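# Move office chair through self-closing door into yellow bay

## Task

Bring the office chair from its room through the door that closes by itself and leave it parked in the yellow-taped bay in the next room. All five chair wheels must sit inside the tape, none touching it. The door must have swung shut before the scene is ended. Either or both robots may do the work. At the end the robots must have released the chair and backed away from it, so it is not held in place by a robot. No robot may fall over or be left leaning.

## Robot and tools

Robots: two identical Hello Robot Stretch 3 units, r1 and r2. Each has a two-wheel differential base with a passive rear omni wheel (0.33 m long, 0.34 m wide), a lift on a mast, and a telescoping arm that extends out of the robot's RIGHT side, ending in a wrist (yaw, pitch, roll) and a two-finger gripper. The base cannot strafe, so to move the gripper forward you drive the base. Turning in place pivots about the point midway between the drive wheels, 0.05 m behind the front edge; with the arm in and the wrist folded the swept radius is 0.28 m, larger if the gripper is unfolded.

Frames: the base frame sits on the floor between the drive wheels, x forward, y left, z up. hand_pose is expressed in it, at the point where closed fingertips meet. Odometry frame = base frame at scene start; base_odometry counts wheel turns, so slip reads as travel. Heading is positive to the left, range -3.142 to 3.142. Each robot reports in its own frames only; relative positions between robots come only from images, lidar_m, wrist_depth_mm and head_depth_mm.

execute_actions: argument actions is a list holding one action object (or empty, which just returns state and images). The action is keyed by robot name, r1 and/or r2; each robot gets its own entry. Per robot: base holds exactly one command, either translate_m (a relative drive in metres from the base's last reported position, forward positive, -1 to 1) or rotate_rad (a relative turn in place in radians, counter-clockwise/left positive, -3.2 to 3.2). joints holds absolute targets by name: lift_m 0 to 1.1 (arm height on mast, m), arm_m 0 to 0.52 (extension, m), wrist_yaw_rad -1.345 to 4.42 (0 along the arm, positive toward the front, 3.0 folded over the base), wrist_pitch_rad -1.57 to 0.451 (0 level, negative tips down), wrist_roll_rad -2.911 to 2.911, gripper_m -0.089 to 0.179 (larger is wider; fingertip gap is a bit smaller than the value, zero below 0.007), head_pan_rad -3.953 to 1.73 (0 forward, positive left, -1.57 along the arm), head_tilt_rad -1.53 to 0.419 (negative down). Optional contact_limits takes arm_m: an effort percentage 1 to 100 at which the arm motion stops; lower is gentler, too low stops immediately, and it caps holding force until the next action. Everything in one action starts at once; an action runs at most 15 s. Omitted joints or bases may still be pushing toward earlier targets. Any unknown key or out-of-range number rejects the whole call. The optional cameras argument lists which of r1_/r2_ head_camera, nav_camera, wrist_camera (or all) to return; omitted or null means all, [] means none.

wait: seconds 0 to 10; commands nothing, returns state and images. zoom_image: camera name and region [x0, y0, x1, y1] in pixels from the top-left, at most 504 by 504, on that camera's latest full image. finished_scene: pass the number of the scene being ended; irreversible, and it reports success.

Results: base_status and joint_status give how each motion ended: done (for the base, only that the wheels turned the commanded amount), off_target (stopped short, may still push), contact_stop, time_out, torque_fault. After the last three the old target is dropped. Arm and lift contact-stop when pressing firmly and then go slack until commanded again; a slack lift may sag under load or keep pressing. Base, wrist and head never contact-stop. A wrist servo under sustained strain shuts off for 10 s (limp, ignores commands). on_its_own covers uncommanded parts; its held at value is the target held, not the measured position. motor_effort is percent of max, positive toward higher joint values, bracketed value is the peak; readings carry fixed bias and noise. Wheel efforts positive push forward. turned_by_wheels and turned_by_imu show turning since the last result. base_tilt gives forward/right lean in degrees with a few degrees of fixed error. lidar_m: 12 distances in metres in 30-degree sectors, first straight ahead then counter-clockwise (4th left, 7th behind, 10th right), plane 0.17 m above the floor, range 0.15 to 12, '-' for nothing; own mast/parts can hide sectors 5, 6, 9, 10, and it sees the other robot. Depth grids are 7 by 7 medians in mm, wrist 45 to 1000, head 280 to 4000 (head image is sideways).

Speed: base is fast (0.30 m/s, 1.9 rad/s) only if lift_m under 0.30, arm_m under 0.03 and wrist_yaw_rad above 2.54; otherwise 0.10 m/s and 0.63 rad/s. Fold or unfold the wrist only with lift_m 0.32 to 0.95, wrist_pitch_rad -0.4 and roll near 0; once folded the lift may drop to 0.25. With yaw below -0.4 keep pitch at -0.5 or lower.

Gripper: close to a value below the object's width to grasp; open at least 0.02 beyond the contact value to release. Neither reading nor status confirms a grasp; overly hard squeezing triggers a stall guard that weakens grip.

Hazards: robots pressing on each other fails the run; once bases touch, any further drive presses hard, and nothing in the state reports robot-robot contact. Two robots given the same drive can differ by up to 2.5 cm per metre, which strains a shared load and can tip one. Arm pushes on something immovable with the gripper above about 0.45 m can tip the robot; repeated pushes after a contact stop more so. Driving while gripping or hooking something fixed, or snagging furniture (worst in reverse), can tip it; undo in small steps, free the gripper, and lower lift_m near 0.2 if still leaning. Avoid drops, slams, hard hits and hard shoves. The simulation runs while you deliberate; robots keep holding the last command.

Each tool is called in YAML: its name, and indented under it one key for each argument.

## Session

execute_actions:
  actions: []

Scene clock: 0.00 s.
r1.base_odometry: x=+0.000 y=+0.000 heading=+0.000 (m, m, rad; r1's odometry frame)
r1.turned_by_wheels: +0.000 (rad since the last result)
r1.turned_by_imu: +0.000 (rad since the last result)
r1.base_tilt: forward=+0.5 right=-0.7 (deg)
r1.lidar_m: 1.59 2.90 3.78 1.30 0.90 0.85 0.88 1.14 2.03 2.07 2.71 1.59
r1.head_depth_mm: 1949 2955 3603 3632 3659 3280 1424 / 1946 2951 3843 3865 3868 2872 1366 / 1965 2917 - - - 1641 2044 / 1952 2927 - - - 3338 2239 / 1930 2918 - - - 3365 2249 / 1676 2899 - - - 3390 2241 / 1920 2857 - - - 3381 2256
r1.base_status: not commanded
r1.joint_positions: lift_m=+0.561 arm_m=+0.000 wrist_yaw_rad=+2.877 wrist_pitch_rad=-0.367 wrist_roll_rad=-0.009 gripper_m=+0.037 head_pan_rad=+0.001 head_tilt_rad=-0.021
r1.joint_status: not commanded
r1.motor_effort: left_wheel=+0 right_wheel=-1 lift_m=+37 arm_m=-1 wrist_yaw_rad=+0 wrist_pitch_rad=+5 wrist_roll_rad=+0 gripper_m=+0 head_pan_rad=+0 head_tilt_rad=+3 (%)
r1.hand_pose: x=+0.0389 y=+0.0781 z=+0.5852 quat_wxyz=(+0.219, +0.703, +0.037, +0.676) (m; r1's base frame)
r1.wrist_depth_mm: - - - - - - - / - - - - - - - / - - - - - - - / - - - - - - - / 893 - - - - - - / 861 - - 917 914 899 921 / 724 722 744 762 770 751 749
r2.base_odometry: x=+0.000 y=+0.000 heading=+0.000 (m, m, rad; r2's odometry frame)
r2.turned_by_wheels: +0.000 (rad since the last result)
r2.turned_by_imu: +0.000 (rad since the last result)
r2.base_tilt: forward=+0.4 right=+1.1 (deg)
r2.lidar_m: 2.59 2.59 1.42 1.19 1.19 1.34 2.20 2.19 2.47 2.89 2.30 3.12
r2.head_depth_mm: 1947 2899 2964 2936 2980 2945 2431 / 1975 2815 2866 2831 2806 2819 2409 / 1983 2754 2775 2728 2763 2750 2437 / 1971 2662 2682 2655 2665 2672 2392 / 1982 2580 2581 2573 2584 2596 2410 / 1987 2525 2521 2519 2509 2500 2397 / 1993 2430 2449 2436 2438 2440 2378
r2.base_status: not commanded
r2.joint_positions: lift_m=+0.600 arm_m=+0.000 wrist_yaw_rad=+3.044 wrist_pitch_rad=-0.310 wrist_roll_rad=+0.016 gripper_m=+0.037 head_pan_rad=-0.010 head_tilt_rad=+0.001
r2.joint_status: not commanded
r2.motor_effort: left_wheel=+0 right_wheel=+0 lift_m=+22 arm_m=+0 wrist_yaw_rad=+0 wrist_pitch_rad=+5 wrist_roll_rad=+0 gripper_m=+0 head_pan_rad=+0 head_tilt_rad=+0 (%)
r2.hand_pose: x=+0.0018 y=+0.0902 z=+0.6372 quat_wxyz=(+0.144, +0.708, +0.074, +0.687) (m; r2's base frame)
r2.wrist_depth_mm: 898 - - - - - - / 944 - - - - - - / 984 - - - - - - / - - - - - - - / - - - - - - - / - - - - - - - / 834 854 852 838 823 845 850
pictures: r1_head_camera (sideways: a quarter turn clockwise sets it upright), r1_nav_camera (sideways: a quarter turn counterclockwise sets it upright), r1_wrist_camera, r2_head_camera (sideways: a quarter turn clockwise sets it upright), r2_nav_camera (sideways: a quarter turn counterclockwise sets it upright), r2_wrist_camera
Images, in order (width x height): r1_head_camera 896x504, r1_nav_camera 672x504, r1_wrist_camera 644x364, r2_head_camera 896x504, r2_nav_camera 672x504, r2_wrist_camera 644x364.

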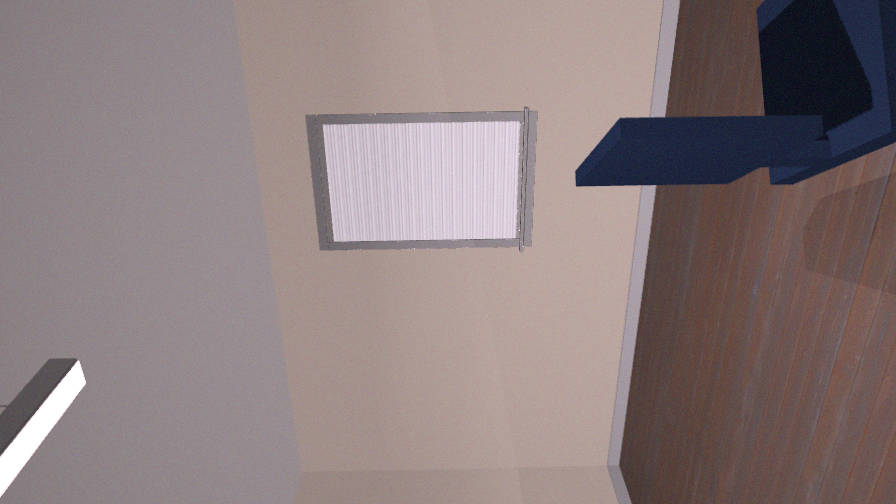

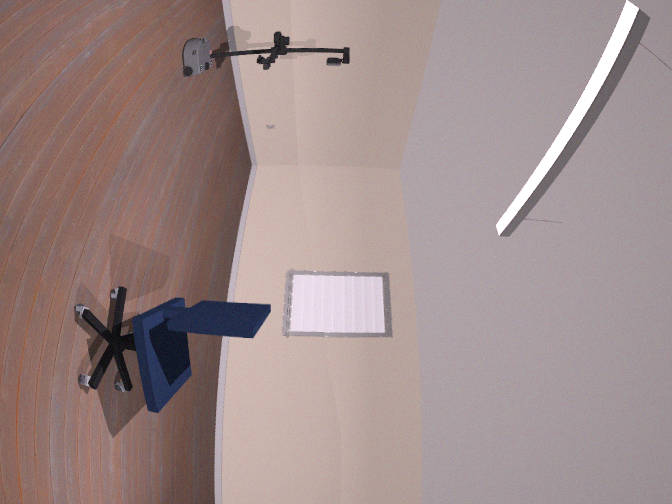

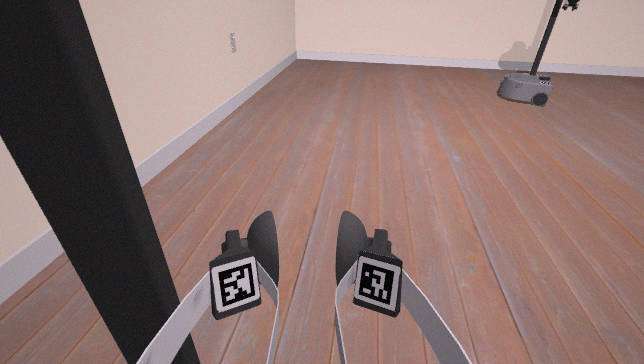

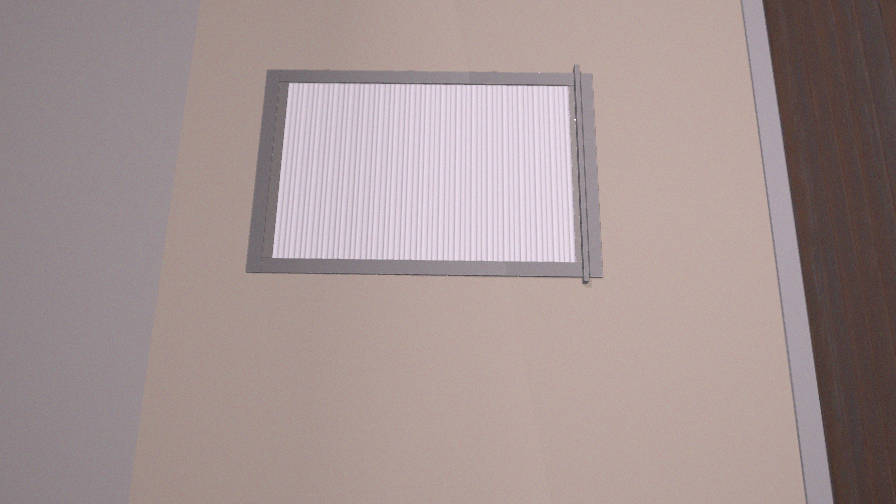

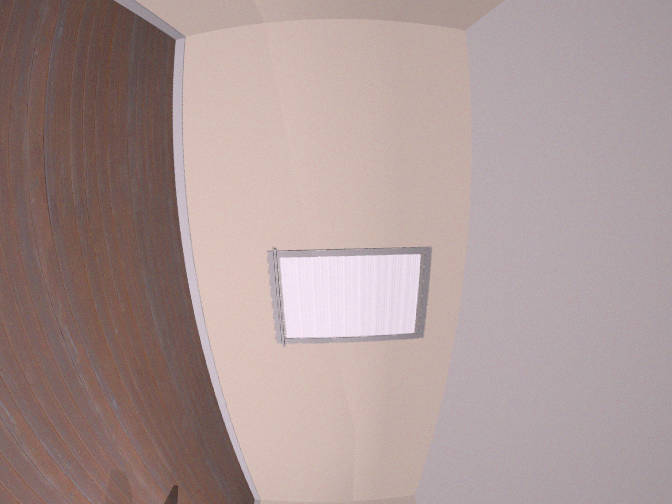

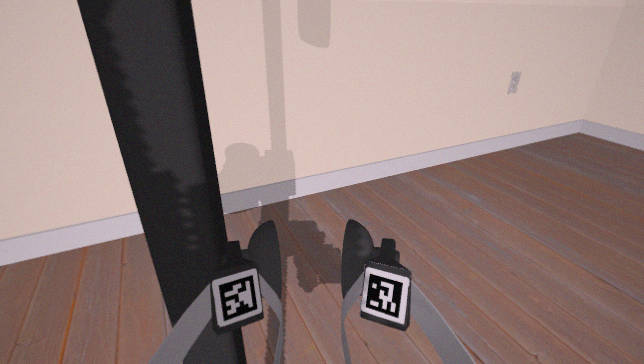

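execute_actions:
  actions:
    - {"r1":{"base":{"rotate_rad":-1.3},"joints":{"lift_m":0.28,"wrist_yaw_rad":3.0,"head_tilt_rad":-0.4,"head_pan_rad":-0.2}},"r2":{"base":{"rotate_rad":-1.5},"joints":{"lift_m":0.28,"head_tilt_rad":-0.5}}}
  cameras: []

execute_actions:
  actions:
    - {"r1":{"base":{"translate_m":1}},"r2":{"base":{"translate_m":1}}}
  cameras: ["r1_head_camera","r1_nav_camera","r2_nav_camera"]

Scene clock: 10.17 s.
r1.base_odometry: x=+0.000 y=+0.000 heading=-1.300 (m, m, rad; r1's odometry frame)
r1.turned_by_wheels: -1.300 (rad since the last result)
r1.turned_by_imu: -1.292 (rad since the last result)
r1.base_tilt: forward=+0.5 right=-0.8 (deg)
r1.lidar_m: 2.29 3.77 1.59 4.39 3.80 1.90 1.02 0.86 0.85 0.96 1.58 2.03
r1.head_depth_mm: 1717 1802 1931 2059 2129 1746 1420 / 1809 1902 2024 2172 2223 1762 1414 / 1906 2003 2139 2310 2333 1781 1425 / 1997 2108 2290 2465 2354 1788 1421 / 2120 2261 2443 2636 2360 1775 1433 / 2247 2394 2586 2809 2351 1783 1431 / 2386 2584 2802 3021 2385 1771 1429
r1.base_status: done
r1.joint_positions: lift_m=+0.281 arm_m=+0.000 wrist_yaw_rad=+2.998 wrist_pitch_rad=-0.367 wrist_roll_rad=-0.009 gripper_m=+0.037 head_pan_rad=-0.193 head_tilt_rad=-0.395
r1.joint_status: all done
r1.motor_effort: left_wheel=+2(7) right_wheel=-3(4) lift_m=+22(35) arm_m=-1(1) wrist_yaw_rad=+3(4) wrist_pitch_rad=+5(5) wrist_roll_rad=+0(0) gripper_m=+0(0) head_pan_rad=-4(25) head_tilt_rad=-2(29) (%)
r1.hand_pose: x=+0.0118 y=+0.0837 z=+0.3049 quat_wxyz=(+0.178, +0.699, +0.080, +0.688) (m; r1's base frame)
r1.wrist_depth_mm: - - - - - - - / - - - - - - - / - - - - - - - / 791 - 814 826 807 847 839 / 629 621 663 648 648 658 659 / 511 510 - 552 525 533 523 / 439 - - 446 442 456 456
r2.base_odometry: x=+0.000 y=+0.000 heading=-1.500 (m, m, rad; r2's odometry frame)
r2.turned_by_wheels: -1.500 (rad since the last result)
r2.turned_by_imu: -1.467 (rad since the last result)
r2.base_tilt: forward=+0.5 right=+1.1 (deg)
r2.lidar_m: 2.77 2.29 2.94 2.59 2.24 1.35 1.19 1.19 1.41 2.19 2.19 2.61
r2.head_depth_mm: 3869 3997 3749 2803 2069 1641 1349 / - - - 2809 2045 1652 1358 / - - - 2806 2059 1641 1355 / - - - 2811 2070 1639 1353 / - - - 2785 2060 1636 1350 / - - 2226 2665 2044 1637 1345 / 3882 - 1980 2441 2052 1638 1347
r2.base_status: done
r2.joint_positions: lift_m=+0.280 arm_m=+0.000 wrist_yaw_rad=+3.044 wrist_pitch_rad=-0.310 wrist_roll_rad=+0.016 gripper_m=+0.037 head_pan_rad=-0.010 head_tilt_rad=-0.494
r2.joint_status: all done
r2.motor_effort: left_wheel=+2(3) right_wheel=-2(4) lift_m=+18(19) arm_m=+0(0) wrist_yaw_rad=+1(0) wrist_pitch_rad=+5(5) wrist_roll_rad=+0(0) gripper_m=+0(0) head_pan_rad=+0(0) head_tilt_rad=-1(19) (%)
r2.hand_pose: x=+0.0018 y=+0.0901 z=+0.3178 quat_wxyz=(+0.144, +0.708, +0.074, +0.687) (m; r2's base frame)
r2.wrist_depth_mm: - - - - - - - / - - - - - - - / - - - - - - - / 931 912 934 919 927 929 910 / 703 708 736 710 706 718 719 / 570 559 - 577 591 576 573 / 480 485 - 497 465 483 482
pictures: none
No camera images: the call's "cameras" was empty. Leave "cameras" out to get every camera's image.

Scene clock: 15.10 s.
r1.base_odometry: x=+0.268 y=-0.963 heading=-1.300 (m, m, rad; r1's odometry frame)
r1.turned_by_wheels: +0.000 (rad since the last result)
r1.turned_by_imu: +0.002 (rad since the last result)
r1.base_tilt: forward=+0.5 right=-0.8 (deg)
r1.lidar_m: 1.45 2.39 3.23 1.37 2.39 3.37 1.82 1.53 1.52 1.55 1.29 1.29
r1.head_depth_mm: 1075 1136 1207 1283 1377 1484 1409 / 1131 1191 1270 1368 1473 1573 1415 / 1192 1269 1362 1459 1569 1663 1423 / 1254 1351 1437 1554 1698 1750 1420 / 1330 1426 1538 1665 1829 1761 1427 / 1411 1519 1647 1787 1974 1773 1436 / 1502 1622 1760 1941 2122 1777 1435
r1.base_status: done
r1.joint_positions: lift_m=+0.281 arm_m=+0.000 wrist_yaw_rad=+2.999 wrist_pitch_rad=-0.367 wrist_roll_rad=-0.009 gripper_m=+0.037 head_pan_rad=-0.193 head_tilt_rad=-0.396
r1.joint_status: not commanded
r1.motor_effort: left_wheel=+2(11) right_wheel=-3(6) lift_m=+23(23) arm_m=-1(1) wrist_yaw_rad=+3(3) wrist_pitch_rad=+5(5) wrist_roll_rad=+0(0) gripper_m=+0(0) head_pan_rad=-4(4) head_tilt_rad=-2(2) (%)
r1.hand_pose: x=+0.0116 y=+0.0837 z=+0.3049 quat_wxyz=(+0.178, +0.699, +0.080, +0.688) (m; r1's base frame)
r1.wrist_depth_mm: - - - - - - - / - - - - - - - / - - - - - - - / 781 - 793 800 837 844 837 / 614 634 653 635 640 658 657 / 514 510 - 538 534 529 528 / 444 - - 444 447 454 449
r2.base_odometry: x=+0.071 y=-0.997 heading=-1.500 (m, m, rad; r2's odometry frame)
r2.turned_by_wheels: +0.000 (rad since the last result)
r2.turned_by_imu: +0.010 (rad since the last result)
r2.base_tilt: forward=+0.4 right=+1.2 (deg)
r2.lidar_m: 2.26 1.39 3.16 2.81 2.81 2.44 2.16 2.17 2.24 1.98 1.98 2.36
r2.head_depth_mm: 3443 3650 3779 2796 2072 1653 1356 / 3333 3691 3930 2798 2049 1633 1357 / 3308 3554 3863 2663 2063 1626 1352 / 3180 3523 3520 2538 2050 1629 1348 / 3198 3483 3672 2780 2065 1637 1345 / 3110 3382 3671 2763 2044 1628 1351 / 3088 3301 3505 2405 1842 1580 1351
r2.base_status: done
r2.joint_positions: lift_m=+0.280 arm_m=+0.000 wrist_yaw_rad=+3.044 wrist_pitch_rad=-0.310 wrist_roll_rad=+0.016 gripper_m=+0.037 head_pan_rad=-0.010 head_tilt_rad=-0.495
r2.joint_status: not commanded
r2.motor_effort: left_wheel=+1(8) right_wheel=-1(4) lift_m=+18(18) arm_m=+0(0) wrist_yaw_rad=+1(1) wrist_pitch_rad=+5(5) wrist_roll_rad=+0(0) gripper_m=+0(0) head_pan_rad=+0(1) head_tilt_rad=-1(1) (%)
r2.hand_pose: x=+0.0018 y=+0.0901 z=+0.3177 quat_wxyz=(+0.144, +0.708, +0.074, +0.687) (m; r2's base frame)
r2.wrist_depth_mm: - - - - - - - / - - - - - - - / - - - - - - - / 921 915 906 927 928 931 893 / 706 703 751 712 717 716 719 / 569 576 - 573 583 573 574 / 476 474 - 499 468 482 481
pictures: r1_head_camera (sideways: a quarter turn clockwise sets it upright), r1_nav_camera (sideways: a quarter turn counterclockwise sets it upright), r2_nav_camera (sideways: a quarter turn counterclockwise sets it upright)
Images, in order (width x height): r1_head_camera 896x504, r1_nav_camera 672x504, r2_nav_camera 672x504.

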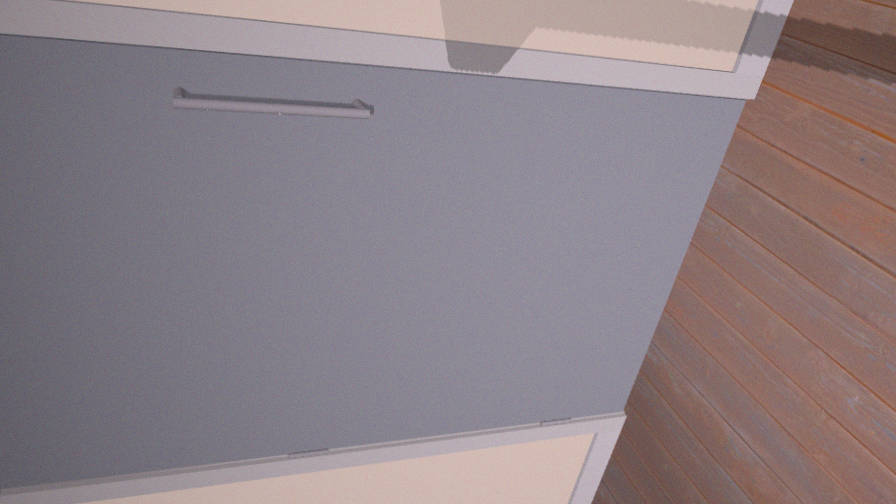

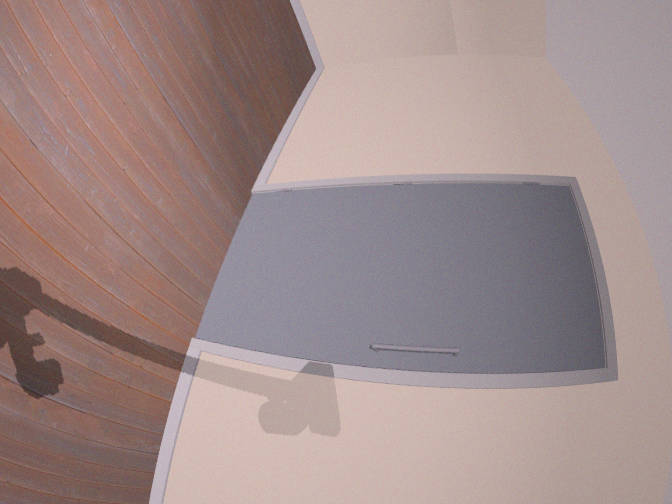

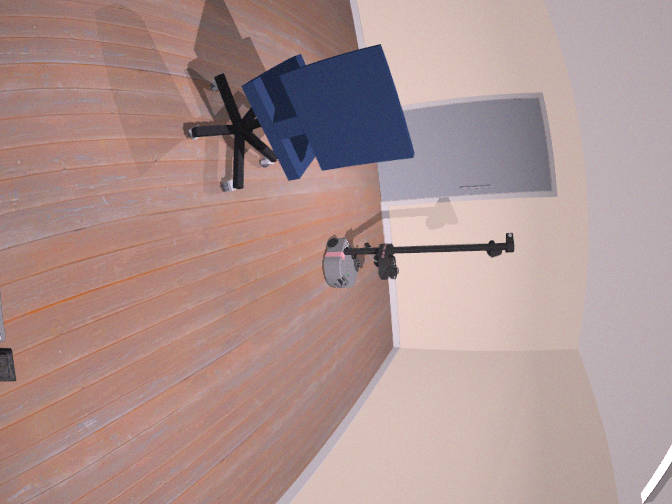

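execute_actions:
  actions:
    - {"r1":{"base":{"translate_m":0.54}},"r2":{"base":{"translate_m":1}}}
  cameras: []

execute_actions:
  actions:
    - {"r1":{"base":{"rotate_rad":1.37},"joints":{"lift_m":0.75,"wrist_pitch_rad":-0.42}},"r2":{"base":{"translate_m":0.95}}}
  cameras: []

execute_actions:
  actions:
    - {"r1":{"joints":{"lift_m":1.02,"arm_m":0.3,"wrist_yaw_rad":-1.0,"wrist_pitch_rad":-0.5,"gripper_m":0.1,"head_pan_rad":-2.0}},"r2":{"base":{"rotate_rad":1.78}}}
  cameras: []

execute_actions:
  actions:
    - {"r1":{"joints":{"arm_m":0.42}},"r2":{"base":{"translate_m":0.7},"joints":{"head_pan_rad":1.4,"head_tilt_rad":-1.0}}}
  cameras: ["r1_wrist_camera","r1_nav_camera","r2_nav_camera"]

Scene clock: 28.30 s.
r1.base_odometry: x=+0.412 y=-1.484 heading=-1.300 (m, m, rad; r1's odometry frame)
r1.turned_by_wheels: +0.000 (rad since the last result)
r1.turned_by_imu: +0.001 (rad since the last result)
r1.base_tilt: forward=+0.4 right=-0.7 (deg)
r1.lidar_m: 1.00 1.65 2.88 3.26 4.95 1.78 2.25 1.88 1.88 1.06 0.88 0.88
r1.head_depth_mm: 735 777 825 883 940 1010 1096 / 769 819 874 932 1004 1077 1174 / 809 864 927 992 1071 1168 1279 / 859 916 985 1060 1149 1256 1348 / 909 976 1049 1134 1233 1366 1420 / 962 1037 1120 1230 1350 1499 1425 / 1032 1111 1208 1325 1465 1627 1426
r1.base_status: done
r1.joint_positions: lift_m=+0.281 arm_m=+0.000 wrist_yaw_rad=+2.999 wrist_pitch_rad=-0.367 wrist_roll_rad=-0.009 gripper_m=+0.037 head_pan_rad=-0.193 head_tilt_rad=-0.396
r1.joint_status: not commanded
r1.motor_effort: left_wheel=+1(9) right_wheel=-3(6) lift_m=+22(23) arm_m=-1(1) wrist_yaw_rad=+2(2) wrist_pitch_rad=+5(5) wrist_roll_rad=+0(0) gripper_m=+0(0) head_pan_rad=-4(4) head_tilt_rad=-2(2) (%)
r1.hand_pose: x=+0.0116 y=+0.0837 z=+0.3049 quat_wxyz=(+0.178, +0.699, +0.080, +0.688) (m; r1's base frame)
r1.wrist_depth_mm: - - - - - - - / - - - - - - - / - - - - - - - / 794 - 804 831 798 841 868 / 614 623 655 633 647 660 670 / 501 514 - 542 532 527 548 / 450 - - 444 441 450 451
r2.base_odometry: x=+0.142 y=-1.995 heading=-1.500 (m, m, rad; r2's odometry frame)
r2.turned_by_wheels: +0.000 (rad since the last result)
r2.turned_by_imu: +0.010 (rad since the last result)
r2.base_tilt: forward=+0.4 right=+1.1 (deg)
r2.lidar_m: 1.80 1.66 0.74 0.75 3.03 3.55 3.14 3.16 1.99 1.77 1.78 2.12
r2.head_depth_mm: 2495 2704 2982 2789 2065 1637 1364 / 2461 2663 2879 2787 2055 1630 1359 / 2405 2581 2831 2789 2060 1633 1355 / 2387 2566 2798 2774 2056 1641 1352 / 2320 2493 2741 2794 1989 1639 1350 / 2278 2476 2679 2110 1897 1627 1352 / 1515 2381 2569 2645 1966 1633 1353
r2.base_status: done
r2.joint_positions: lift_m=+0.280 arm_m=+0.000 wrist_yaw_rad=+3.044 wrist_pitch_rad=-0.310 wrist_roll_rad=+0.016 gripper_m=+0.037 head_pan_rad=-0.010 head_tilt_rad=-0.495
r2.joint_status: not commanded
r2.motor_effort: left_wheel=+1(7) right_wheel=+0(5) lift_m=+18(18) arm_m=+0(0) wrist_yaw_rad=+0(0) wrist_pitch_rad=+5(5) wrist_roll_rad=+0(0) gripper_m=+0(0) head_pan_rad=+0(1) head_tilt_rad=-2(2) (%)
r2.hand_pose: x=+0.0018 y=+0.0901 z=+0.3177 quat_wxyz=(+0.144, +0.708, +0.074, +0.687) (m; r2's base frame)
r2.wrist_depth_mm: - - - 684 644 - - / - - - - - - - / - - - - - - - / 898 906 784 821 810 882 931 / 704 714 741 708 680 708 713 / 569 574 - 577 592 575 572 / 482 477 - 496 472 485 486
pictures: none
No camera images: the call's "cameras" was empty. Leave "cameras" out to get every camera's image.

Scene clock: 33.40 s.
r1.base_odometry: x=+0.412 y=-1.484 heading=+0.070 (m, m, rad; r1's odometry frame)
r1.turned_by_wheels: +1.370 (rad since the last result)
r1.turned_by_imu: +1.360 (rad since the last result)
r1.base_tilt: forward=+0.5 right=-0.7 (deg)
r1.lidar_m: 3.00 1.53 0.91 0.90 1.95 1.88 1.26 0.92 0.88 0.93 1.27 2.89
r1.head_depth_mm: 2359 2522 2666 2841 2305 1747 1415 / 2445 2581 2714 2940 2321 1773 1420 / 2516 2683 2869 3056 2322 1770 1418 / 2565 2789 2925 3089 2353 1783 1433 / 2699 2860 3079 3276 2337 1783 1433 / 2770 2999 3228 3293 2329 1776 1428 / 2857 3053 3306 3414 2372 1786 1430
r1.base_status: done
r1.joint_positions: lift_m=+0.749 arm_m=+0.000 wrist_yaw_rad=+2.999 wrist_pitch_rad=-0.432 wrist_roll_rad=-0.009 gripper_m=+0.037 head_pan_rad=-0.193 head_tilt_rad=-0.396
r1.joint_status: all done
r1.motor_effort: left_wheel=-3(8) right_wheel=+1(7) lift_m=+51(53) arm_m=-1(1) wrist_yaw_rad=+2(2) wrist_pitch_rad=+4(5) wrist_roll_rad=+0(0) gripper_m=+0(0) head_pan_rad=-4(4) head_tilt_rad=-2(2) (%)
r1.hand_pose: x=+0.0105 y=+0.0758 z=+0.7590 quat_wxyz=(+0.200, +0.696, +0.103, +0.681) (m; r1's base frame)
r1.wrist_depth_mm: - - - - - - - / - - - - - - - / - - - - - - - / - - - - - - - / - - - - - - - / - - - - - - - / 905 940 931 923 901 931 935
r2.base_odometry: x=+0.209 y=-2.943 heading=-1.500 (m, m, rad; r2's odometry frame)
r2.turned_by_wheels: +0.000 (rad since the last result)
r2.turned_by_imu: +0.009 (rad since the last result)
r2.base_tilt: forward=+0.4 right=+1.1 (deg)
r2.lidar_m: 1.78 0.80 2.16 3.20 1.01 1.01 4.07 2.87 1.77 1.58 1.59 1.91
r2.head_depth_mm: 1609 1759 1932 2131 2062 1635 1355 / 1587 1711 1881 2083 2060 1641 1356 / 1559 1694 1860 2036 2082 1627 1352 / 1534 1660 1811 2002 2061 1635 1350 / 1522 1638 1777 1950 2059 1630 1353 / 1475 1593 1734 1917 2020 1636 1231 / 1457 1570 1650 1861 1966 1313 1132
r2.base_status: done
r2.joint_positions: lift_m=+0.280 arm_m=+0.000 wrist_yaw_rad=+3.044 wrist_pitch_rad=-0.310 wrist_roll_rad=+0.016 gripper_m=+0.037 head_pan_rad=-0.010 head_tilt_rad=-0.495
r2.joint_status: not commanded
r2.motor_effort: left_wheel=+0(7) right_wheel=+1(6) lift_m=+18(18) arm_m=+0(0) wrist_yaw_rad=+0(1) wrist_pitch_rad=+5(5) wrist_roll_rad=+0(0) gripper_m=+0(0) head_pan_rad=+1(0) head_tilt_rad=-2(1) (%)
r2.hand_pose: x=+0.0018 y=+0.0901 z=+0.3177 quat_wxyz=(+0.144, +0.708, +0.074, +0.687) (m; r2's base frame)
r2.wrist_depth_mm: - - - - - - - / - - - - - - - / - - - - - - - / 732 924 919 931 922 926 922 / 685 698 739 702 712 699 712 / 570 569 - 565 586 568 567 / 482 482 - 502 472 483 485
pictures: none
No camera images: the call's "cameras" was empty. Leave "cameras" out to get every camera's image.

Scene clock: 36.83 s.
r1.base_odometry: x=+0.412 y=-1.484 heading=+0.070 (m, m, rad; r1's odometry frame)
r1.turned_by_wheels: +0.000 (rad since the last result)
r1.turned_by_imu: +0.000 (rad since the last result)
r1.base_tilt: forward=+0.4 right=-0.7 (deg)
r1.lidar_m: 2.99 1.53 4.93 0.90 1.95 1.89 1.25 0.92 0.88 0.93 1.27 2.87
r1.head_depth_mm: 722 769 823 872 - - 1174 / 724 776 830 - - - 1173 / 736 789 844 - - 1077 1165 / 744 787 835 - 1020 1086 1196 / 753 803 849 - 1010 1103 1212 / 761 811 853 - 1031 1117 1229 / 768 821 858 - 1049 1127 1253
r1.base_status: not commanded
r1.joint_positions: lift_m=+1.019 arm_m=+0.300 wrist_yaw_rad=-0.998 wrist_pitch_rad=-0.511 wrist_roll_rad=-0.009 gripper_m=+0.100 head_pan_rad=-1.993 head_tilt_rad=-0.396
r1.joint_status: all done
r1.motor_effort: left_wheel=-3(3) right_wheel=+1(1) lift_m=+51(52) arm_m=+2(3) wrist_yaw_rad=-3(4) wrist_pitch_rad=+4(6) wrist_roll_rad=+0(1) gripper_m=+0(98) head_pan_rad=-4(55) head_tilt_rad=-2(2) (%)
r1.hand_pose: x=-0.1994 y=-0.5594 z=+1.0119 quat_wxyz=(+0.519, -0.168, -0.684, -0.485) (m; r1's base frame)
r1.wrist_depth_mm: 298 332 362 420 510 619 785 / 321 358 395 466 585 730 981 / 345 393 456 530 670 885 - / 373 431 507 611 808 - - / 413 481 586 730 920 - - / 461 516 695 871 - - - / 509 658 793 - - - -
r2.base_odometry: x=+0.209 y=-2.943 heading=+0.280 (m, m, rad; r2's odometry frame)
r2.turned_by_wheels: +1.780 (rad since the last result)
r2.turned_by_imu: +1.736 (rad since the last result)
r2.base_tilt: forward=+0.4 right=+1.2 (deg)
r2.lidar_m: 3.20 1.01 4.27 4.07 2.27 1.64 1.58 1.64 1.86 0.80 0.91 2.51
r2.head_depth_mm: 2747 2980 3235 2802 2070 1641 1349 / 2737 2975 3219 2788 2067 1641 1360 / 2791 2976 3260 2805 2056 1638 1347 / 2739 3003 3272 2752 2063 1635 1355 / 2726 2994 3281 2778 2053 1633 1351 / 2750 2989 3274 2775 2062 1633 1354 / 2743 3022 3265 2756 1982 1043 1357
r2.base_status: done
r2.joint_positions: lift_m=+0.280 arm_m=+0.000 wrist_yaw_rad=+3.044 wrist_pitch_rad=-0.310 wrist_roll_rad=+0.016 gripper_m=+0.037 head_pan_rad=-0.010 head_tilt_rad=-0.495
r2.joint_status: not commanded
r2.motor_effort: left_wheel=-2(6) right_wheel=+2(9) lift_m=+18(18) arm_m=+0(0) wrist_yaw_rad=+0(0) wrist_pitch_rad=+5(5) wrist_roll_rad=+0(0) gripper_m=+0(0) head_pan_rad=+1(1) head_tilt_rad=-2(1) (%)
r2.hand_pose: x=+0.0018 y=+0.0901 z=+0.3177 quat_wxyz=(+0.144, +0.708, +0.074, +0.687) (m; r2's base frame)
r2.wrist_depth_mm: - - - - - - - / - - - - - - - / - - - - - - - / 920 919 898 904 919 833 827 / 704 712 749 704 706 716 708 / 573 574 - 569 593 573 578 / 478 483 - 499 470 483 482
pictures: none
No camera images: the call's "cameras" was empty. Leave "cameras" out to get every camera's image.

Scene clock: 40.97 s.
r1.base_odometry: x=+0.412 y=-1.484 heading=+0.070 (m, m, rad; r1's odometry frame)
r1.turned_by_wheels: +0.000 (rad since the last result)
r1.turned_by_imu: +0.000 (rad since the last result)
r1.base_tilt: forward=+0.4 right=-0.8 (deg)
r1.lidar_m: 3.00 0.93 4.91 2.64 1.95 1.88 1.26 0.92 0.88 0.93 1.28 2.89
r1.head_depth_mm: 724 774 825 872 - - 1168 / 724 778 831 866 - - 1175 / 738 787 835 - - 1075 1165 / 746 789 842 - 1010 1086 1192 / 753 804 845 - 1010 1100 1214 / 760 812 - 937 1019 1113 1238 / 768 821 - - 1034 1126 1256
r1.base_status: not commanded
r1.joint_positions: lift_m=+1.019 arm_m=+0.420 wrist_yaw_rad=-0.998 wrist_pitch_rad=-0.511 wrist_roll_rad=-0.009 gripper_m=+0.100 head_pan_rad=-1.993 head_tilt_rad=-0.396
r1.joint_status: all done
r1.motor_effort: left_wheel=-3(3) right_wheel=+2(1) lift_m=+50(50) arm_m=+2(2) wrist_yaw_rad=-2(3) wrist_pitch_rad=+4(4) wrist_roll_rad=+0(1) gripper_m=+0(0) head_pan_rad=-3(4) head_tilt_rad=-2(2) (%)
r1.hand_pose: x=-0.1995 y=-0.6792 z=+1.0119 quat_wxyz=(+0.518, -0.168, -0.684, -0.485) (m; r1's base frame)
r1.wrist_depth_mm: 223 244 277 306 368 453 587 / 238 267 302 346 418 534 723 / 257 290 336 394 490 645 970 / 281 318 376 458 601 826 - / 309 352 445 538 686 - - / 342 380 511 649 863 - - / 380 477 589 817 - - -
r2.base_odometry: x=+0.882 y=-2.749 heading=+0.280 (m, m, rad; r2's odometry frame)
r2.turned_by_wheels: +0.000 (rad since the last result)
r2.turned_by_imu: +0.007 (rad since the last result)
r2.base_tilt: forward=+0.4 right=+1.0 (deg)
r2.lidar_m: 2.50 2.59 0.57 0.58 3.25 2.37 2.28 2.36 0.93 1.78 1.84 2.51
r2.head_depth_mm: 2447 2052 1749 966 1351 1232 1120 / 2461 2050 1761 971 889 1212 1119 / 848 1905 1109 971 862 1195 1116 / 746 879 1065 973 863 1179 1149 / 682 794 965 968 1276 1230 - / 633 724 850 989 1349 1272 - / 603 663 875 1541 1406 - -
r2.base_status: done
r2.joint_positions: lift_m=+0.280 arm_m=+0.000 wrist_yaw_rad=+3.044 wrist_pitch_rad=-0.310 wrist_roll_rad=+0.016 gripper_m=+0.037 head_pan_rad=+1.393 head_tilt_rad=-0.988
r2.joint_status: all done
r2.motor_effort: left_wheel=-1(5) right_wheel=+2(7) lift_m=+18(18) arm_m=+0(0) wrist_yaw_rad=+0(0) wrist_pitch_rad=+5(5) wrist_roll_rad=+0(0) gripper_m=+0(0) head_pan_rad=+3(38) head_tilt_rad=-4(22) (%)
r2.hand_pose: x=+0.0018 y=+0.0901 z=+0.3177 quat_wxyz=(+0.144, +0.708, +0.074, +0.687) (m; r2's base frame)
r2.wrist_depth_mm: - - - 369 303 - - / - - - - - - - / - - - - - - - / 900 923 742 699 772 919 930 / 706 703 741 673 692 588 710 / 571 573 - 464 588 559 576 / 477 482 - 501 466 480 482
pictures: r1_nav_camera (sideways: a quarter turn counterclockwise sets it upright), r1_wrist_camera, r2_nav_camera (sideways: a quarter turn counterclockwise sets it upright)
Images, in order (width x height): r1_nav_camera 672x504, r1_wrist_camera 644x364, r2_nav_camera 672x504.

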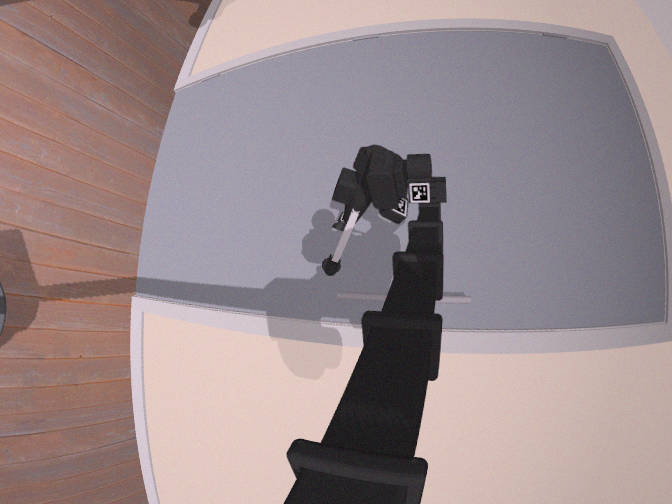

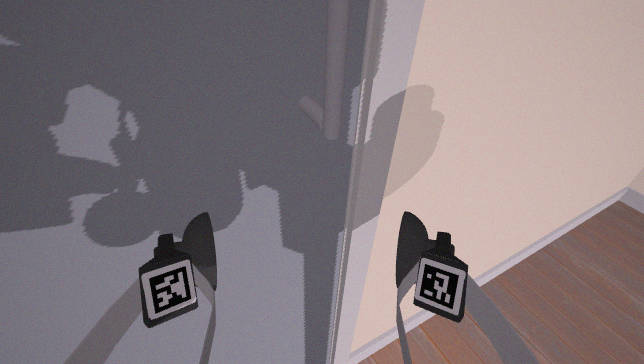

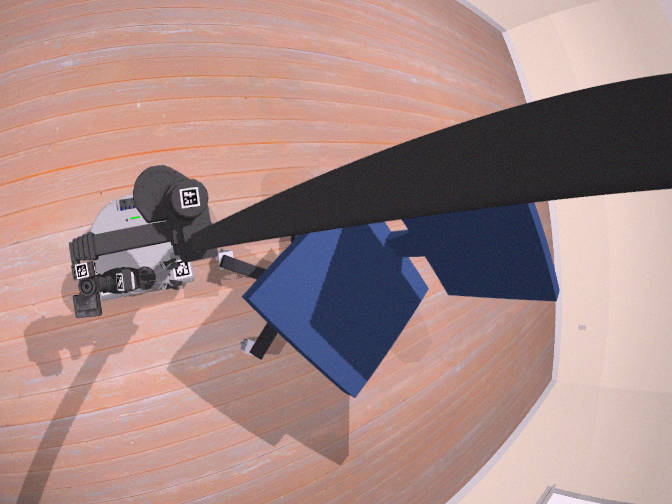

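execute_actions:
  actions:
    - {"r1":{"base":{"translate_m":-0.15},"joints":{"arm_m":0.495,"lift_m":1.05}},"r2":{"base":{"translate_m":0.27},"joints":{"lift_m":0.338,"head_pan_rad":-0.3}}}
  cameras: []

execute_actions:
  actions:
    - {"r2":{"base":{"rotate_rad":2.05},"joints":{"wrist_yaw_rad":1.57,"wrist_pitch_rad":0,"wrist_roll_rad":1.57,"gripper_m":0.14}}}
  cameras: ["r1_wrist_camera","r2_wrist_camera","r2_nav_camera"]

Scene clock: 50.03 s.
r1.base_odometry: x=+0.263 y=-1.494 heading=+0.070 (m, m, rad; r1's odometry frame)
r1.turned_by_wheels: +0.000 (rad since the last result)
r1.turned_by_imu: +0.000 (rad since the last result)
r1.base_tilt: forward=+0.4 right=-0.7 (deg)
r1.lidar_m: 3.14 1.20 4.99 2.46 1.81 1.75 1.15 0.85 0.81 0.85 1.17 3.01
r1.head_depth_mm: 659 703 741 - - 968 1042 / 665 709 745 - 905 968 1059 / 671 717 - - 898 972 1074 / 670 717 - 848 896 978 1079 / 686 729 - 854 915 1007 1105 / 692 731 815 863 935 1018 1117 / 698 744 - 881 941 1028 1143
r1.base_status: done
r1.joint_positions: lift_m=+1.049 arm_m=+0.495 wrist_yaw_rad=-0.998 wrist_pitch_rad=-0.511 wrist_roll_rad=-0.009 gripper_m=+0.100 head_pan_rad=-1.993 head_tilt_rad=-0.396
r1.joint_status: all done
r1.motor_effort: left_wheel=-2(6) right_wheel=+1(2) lift_m=+51(57) arm_m=+2(3) wrist_yaw_rad=-2(2) wrist_pitch_rad=+4(4) wrist_roll_rad=+0(0) gripper_m=+0(0) head_pan_rad=-4(4) head_tilt_rad=-2(1) (%)
r1.hand_pose: x=-0.1994 y=-0.7542 z=+1.0418 quat_wxyz=(+0.518, -0.168, -0.684, -0.486) (m; r1's base frame)
r1.wrist_depth_mm: 119 129 146 103 189 239 311 / 129 141 160 115 213 278 378 / 138 152 178 187 238 341 493 / 150 169 198 217 281 428 695 / 165 187 233 235 331 576 - / 184 201 271 325 410 974 - / 204 250 311 427 712 - -
r2.base_odometry: x=+1.142 y=-2.675 heading=+0.280 (m, m, rad; r2's odometry frame)
r2.turned_by_wheels: +0.000 (rad since the last result)
r2.turned_by_imu: +0.003 (rad since the last result)
r2.base_tilt: forward=+0.5 right=+1.1 (deg)
r2.lidar_m: 2.23 2.32 3.18 0.56 3.64 2.65 2.55 1.25 1.20 1.77 1.84 2.32
r2.head_depth_mm: 2324 2048 1754 1537 1369 1232 1121 / 2310 2040 1746 1536 1370 1235 1132 / 2270 2037 1754 1539 1367 1229 1118 / 2253 2042 1757 1538 1369 1230 1121 / 2178 2063 1766 1538 1362 1232 1115 / 2102 2044 1763 1546 1363 1232 1122 / 2047 2042 1765 1531 1361 1232 1118
r2.base_status: done
r2.joint_positions: lift_m=+0.338 arm_m=+0.000 wrist_yaw_rad=+3.044 wrist_pitch_rad=-0.311 wrist_roll_rad=+0.016 gripper_m=+0.037 head_pan_rad=-0.293 head_tilt_rad=-0.988
r2.joint_status: all done
r2.motor_effort: left_wheel=-2(6) right_wheel=+1(8) lift_m=+25(25) arm_m=+0(0) wrist_yaw_rad=+0(0) wrist_pitch_rad=+5(5) wrist_roll_rad=+0(0) gripper_m=+0(0) head_pan_rad=-3(36) head_tilt_rad=-4(4) (%)
r2.hand_pose: x=+0.0018 y=+0.0901 z=+0.3752 quat_wxyz=(+0.144, +0.708, +0.074, +0.687) (m; r2's base frame)
r2.wrist_depth_mm: - - 348 430 - - - / 352 - 354 - - - - / - - - - - - - / - - 678 948 - - - / 795 730 655 793 799 804 813 / 653 624 - 614 663 667 649 / 538 452 551 533 533 543 553
pictures: none
No camera images: the call's "cameras" was empty. Leave "cameras" out to get every camera's image.

Scene clock: 54.23 s.
r1.base_odometry: x=+0.263 y=-1.494 heading=+0.070 (m, m, rad; r1's odometry frame)
r1.turned_by_wheels: +0.000 (rad since the last result)
r1.turned_by_imu: +0.000 (rad since the last result)
r1.base_tilt: forward=+0.5 right=-0.7 (deg)
r1.lidar_m: 3.12 1.06 4.99 2.47 1.81 1.75 1.15 0.85 0.81 0.85 1.17 3.00
r1.head_depth_mm: 656 700 744 - - 967 1045 / 664 710 745 - 908 969 1060 / 671 716 - - 897 975 1071 / 670 717 - 848 900 985 1081 / 685 728 - 852 913 1002 1105 / 691 731 815 864 926 1016 1120 / 698 742 - 881 939 1032 1144
r1.base_status: not commanded
r1.joint_positions: lift_m=+1.049 arm_m=+0.495 wrist_yaw_rad=-0.998 wrist_pitch_rad=-0.511 wrist_roll_rad=-0.009 gripper_m=+0.100 head_pan_rad=-1.993 head_tilt_rad=-0.396
r1.joint_status: not commanded
r1.motor_effort: left_wheel=-3(3) right_wheel=+1(1) lift_m=+51(51) arm_m=+2(2) wrist_yaw_rad=-2(2) wrist_pitch_rad=+4(3) wrist_roll_rad=+1(1) gripper_m=+0(0) head_pan_rad=-4(4) head_tilt_rad=-2(2) (%)
r1.hand_pose: x=-0.1994 y=-0.7542 z=+1.0418 quat_wxyz=(+0.518, -0.168, -0.684, -0.486) (m; r1's base frame)
r1.wrist_depth_mm: 119 129 147 103 189 239 306 / 129 140 161 115 210 281 382 / 138 153 177 186 238 342 494 / 151 169 198 216 282 425 702 / 166 187 234 235 330 589 - / 184 200 270 328 407 995 - / 201 251 314 431 723 - -
r2.base_odometry: x=+1.142 y=-2.675 heading=+2.330 (m, m, rad; r2's odometry frame)
r2.turned_by_wheels: +2.050 (rad since the last result)
r2.turned_by_imu: +2.005 (rad since the last result)
r2.base_tilt: forward=+0.4 right=+1.1 (deg)
r2.lidar_m: 0.56 2.69 2.55 2.60 1.25 1.78 1.80 2.36 2.23 2.27 2.96 0.56
r2.head_depth_mm: 2455 2044 1761 1534 1321 1230 1118 / 2392 2050 1751 967 904 1231 1150 / 767 914 1108 967 875 1193 1126 / 733 866 1061 965 863 1232 1118 / 703 827 1019 970 861 1193 1120 / 679 790 1045 969 1312 1213 1122 / 651 756 1694 1537 1369 1232 1120
r2.base_status: done
r2.joint_positions: lift_m=+0.338 arm_m=+0.000 wrist_yaw_rad=+1.573 wrist_pitch_rad=-0.022 wrist_roll_rad=+1.566 gripper_m=+0.140 head_pan_rad=-0.293 head_tilt_rad=-0.988
r2.joint_status: all done
r2.motor_effort: left_wheel=-2(4) right_wheel=+2(6) lift_m=+25(25) arm_m=-1(1) wrist_yaw_rad=-2(0) wrist_pitch_rad=+7(6) wrist_roll_rad=+1(3) gripper_m=+1(82) head_pan_rad=-3(3) head_tilt_rad=-3(4) (%)
r2.hand_pose: x=+0.2343 y=-0.1448 z=+0.4466 quat_wxyz=(+0.010, +0.708, -0.706, -0.006) (m; r2's base frame)
r2.wrist_depth_mm: - - - 246 - 707 474 / 647 651 708 246 - 703 467 / 650 653 670 247 - 521 413 / 650 654 674 248 487 488 448 / 650 662 671 251 - 573 460 / - - - 251 - 624 438 / - - - 252 - 747 409
pictures: r1_wrist_camera, r2_nav_camera (sideways: a quarter turn counterclockwise sets it upright), r2_wrist_camera
Images, in order (width x height): r1_wrist_camera 644x364, r2_nav_camera 672x504, r2_wrist_camera 644x364.

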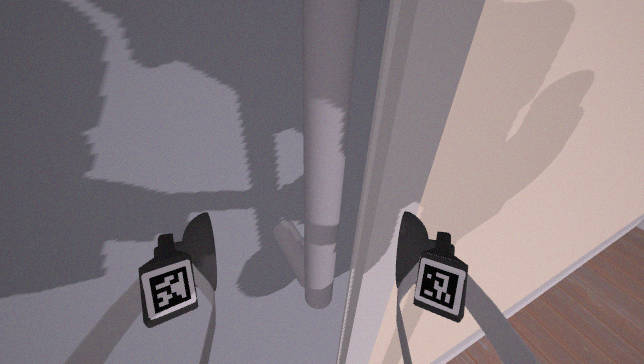

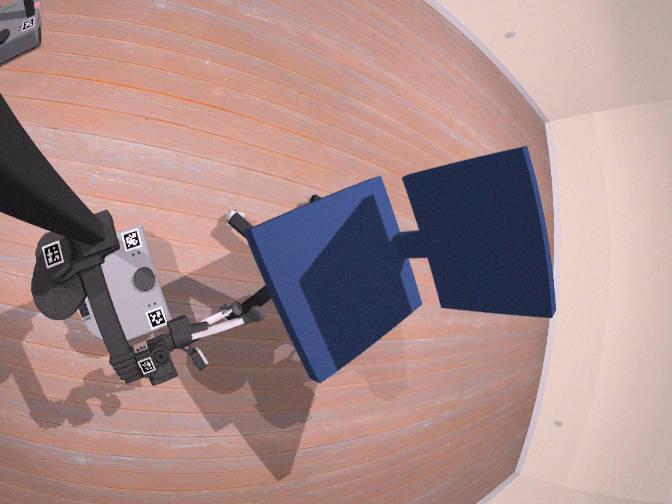

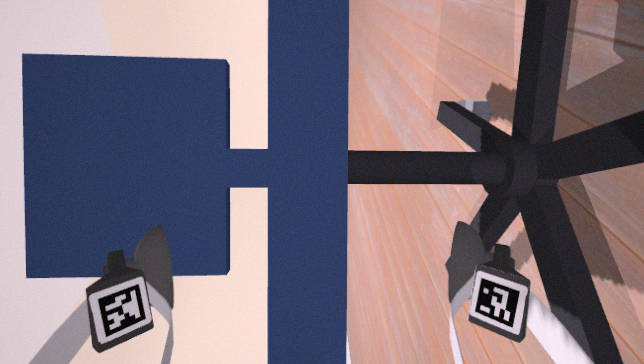

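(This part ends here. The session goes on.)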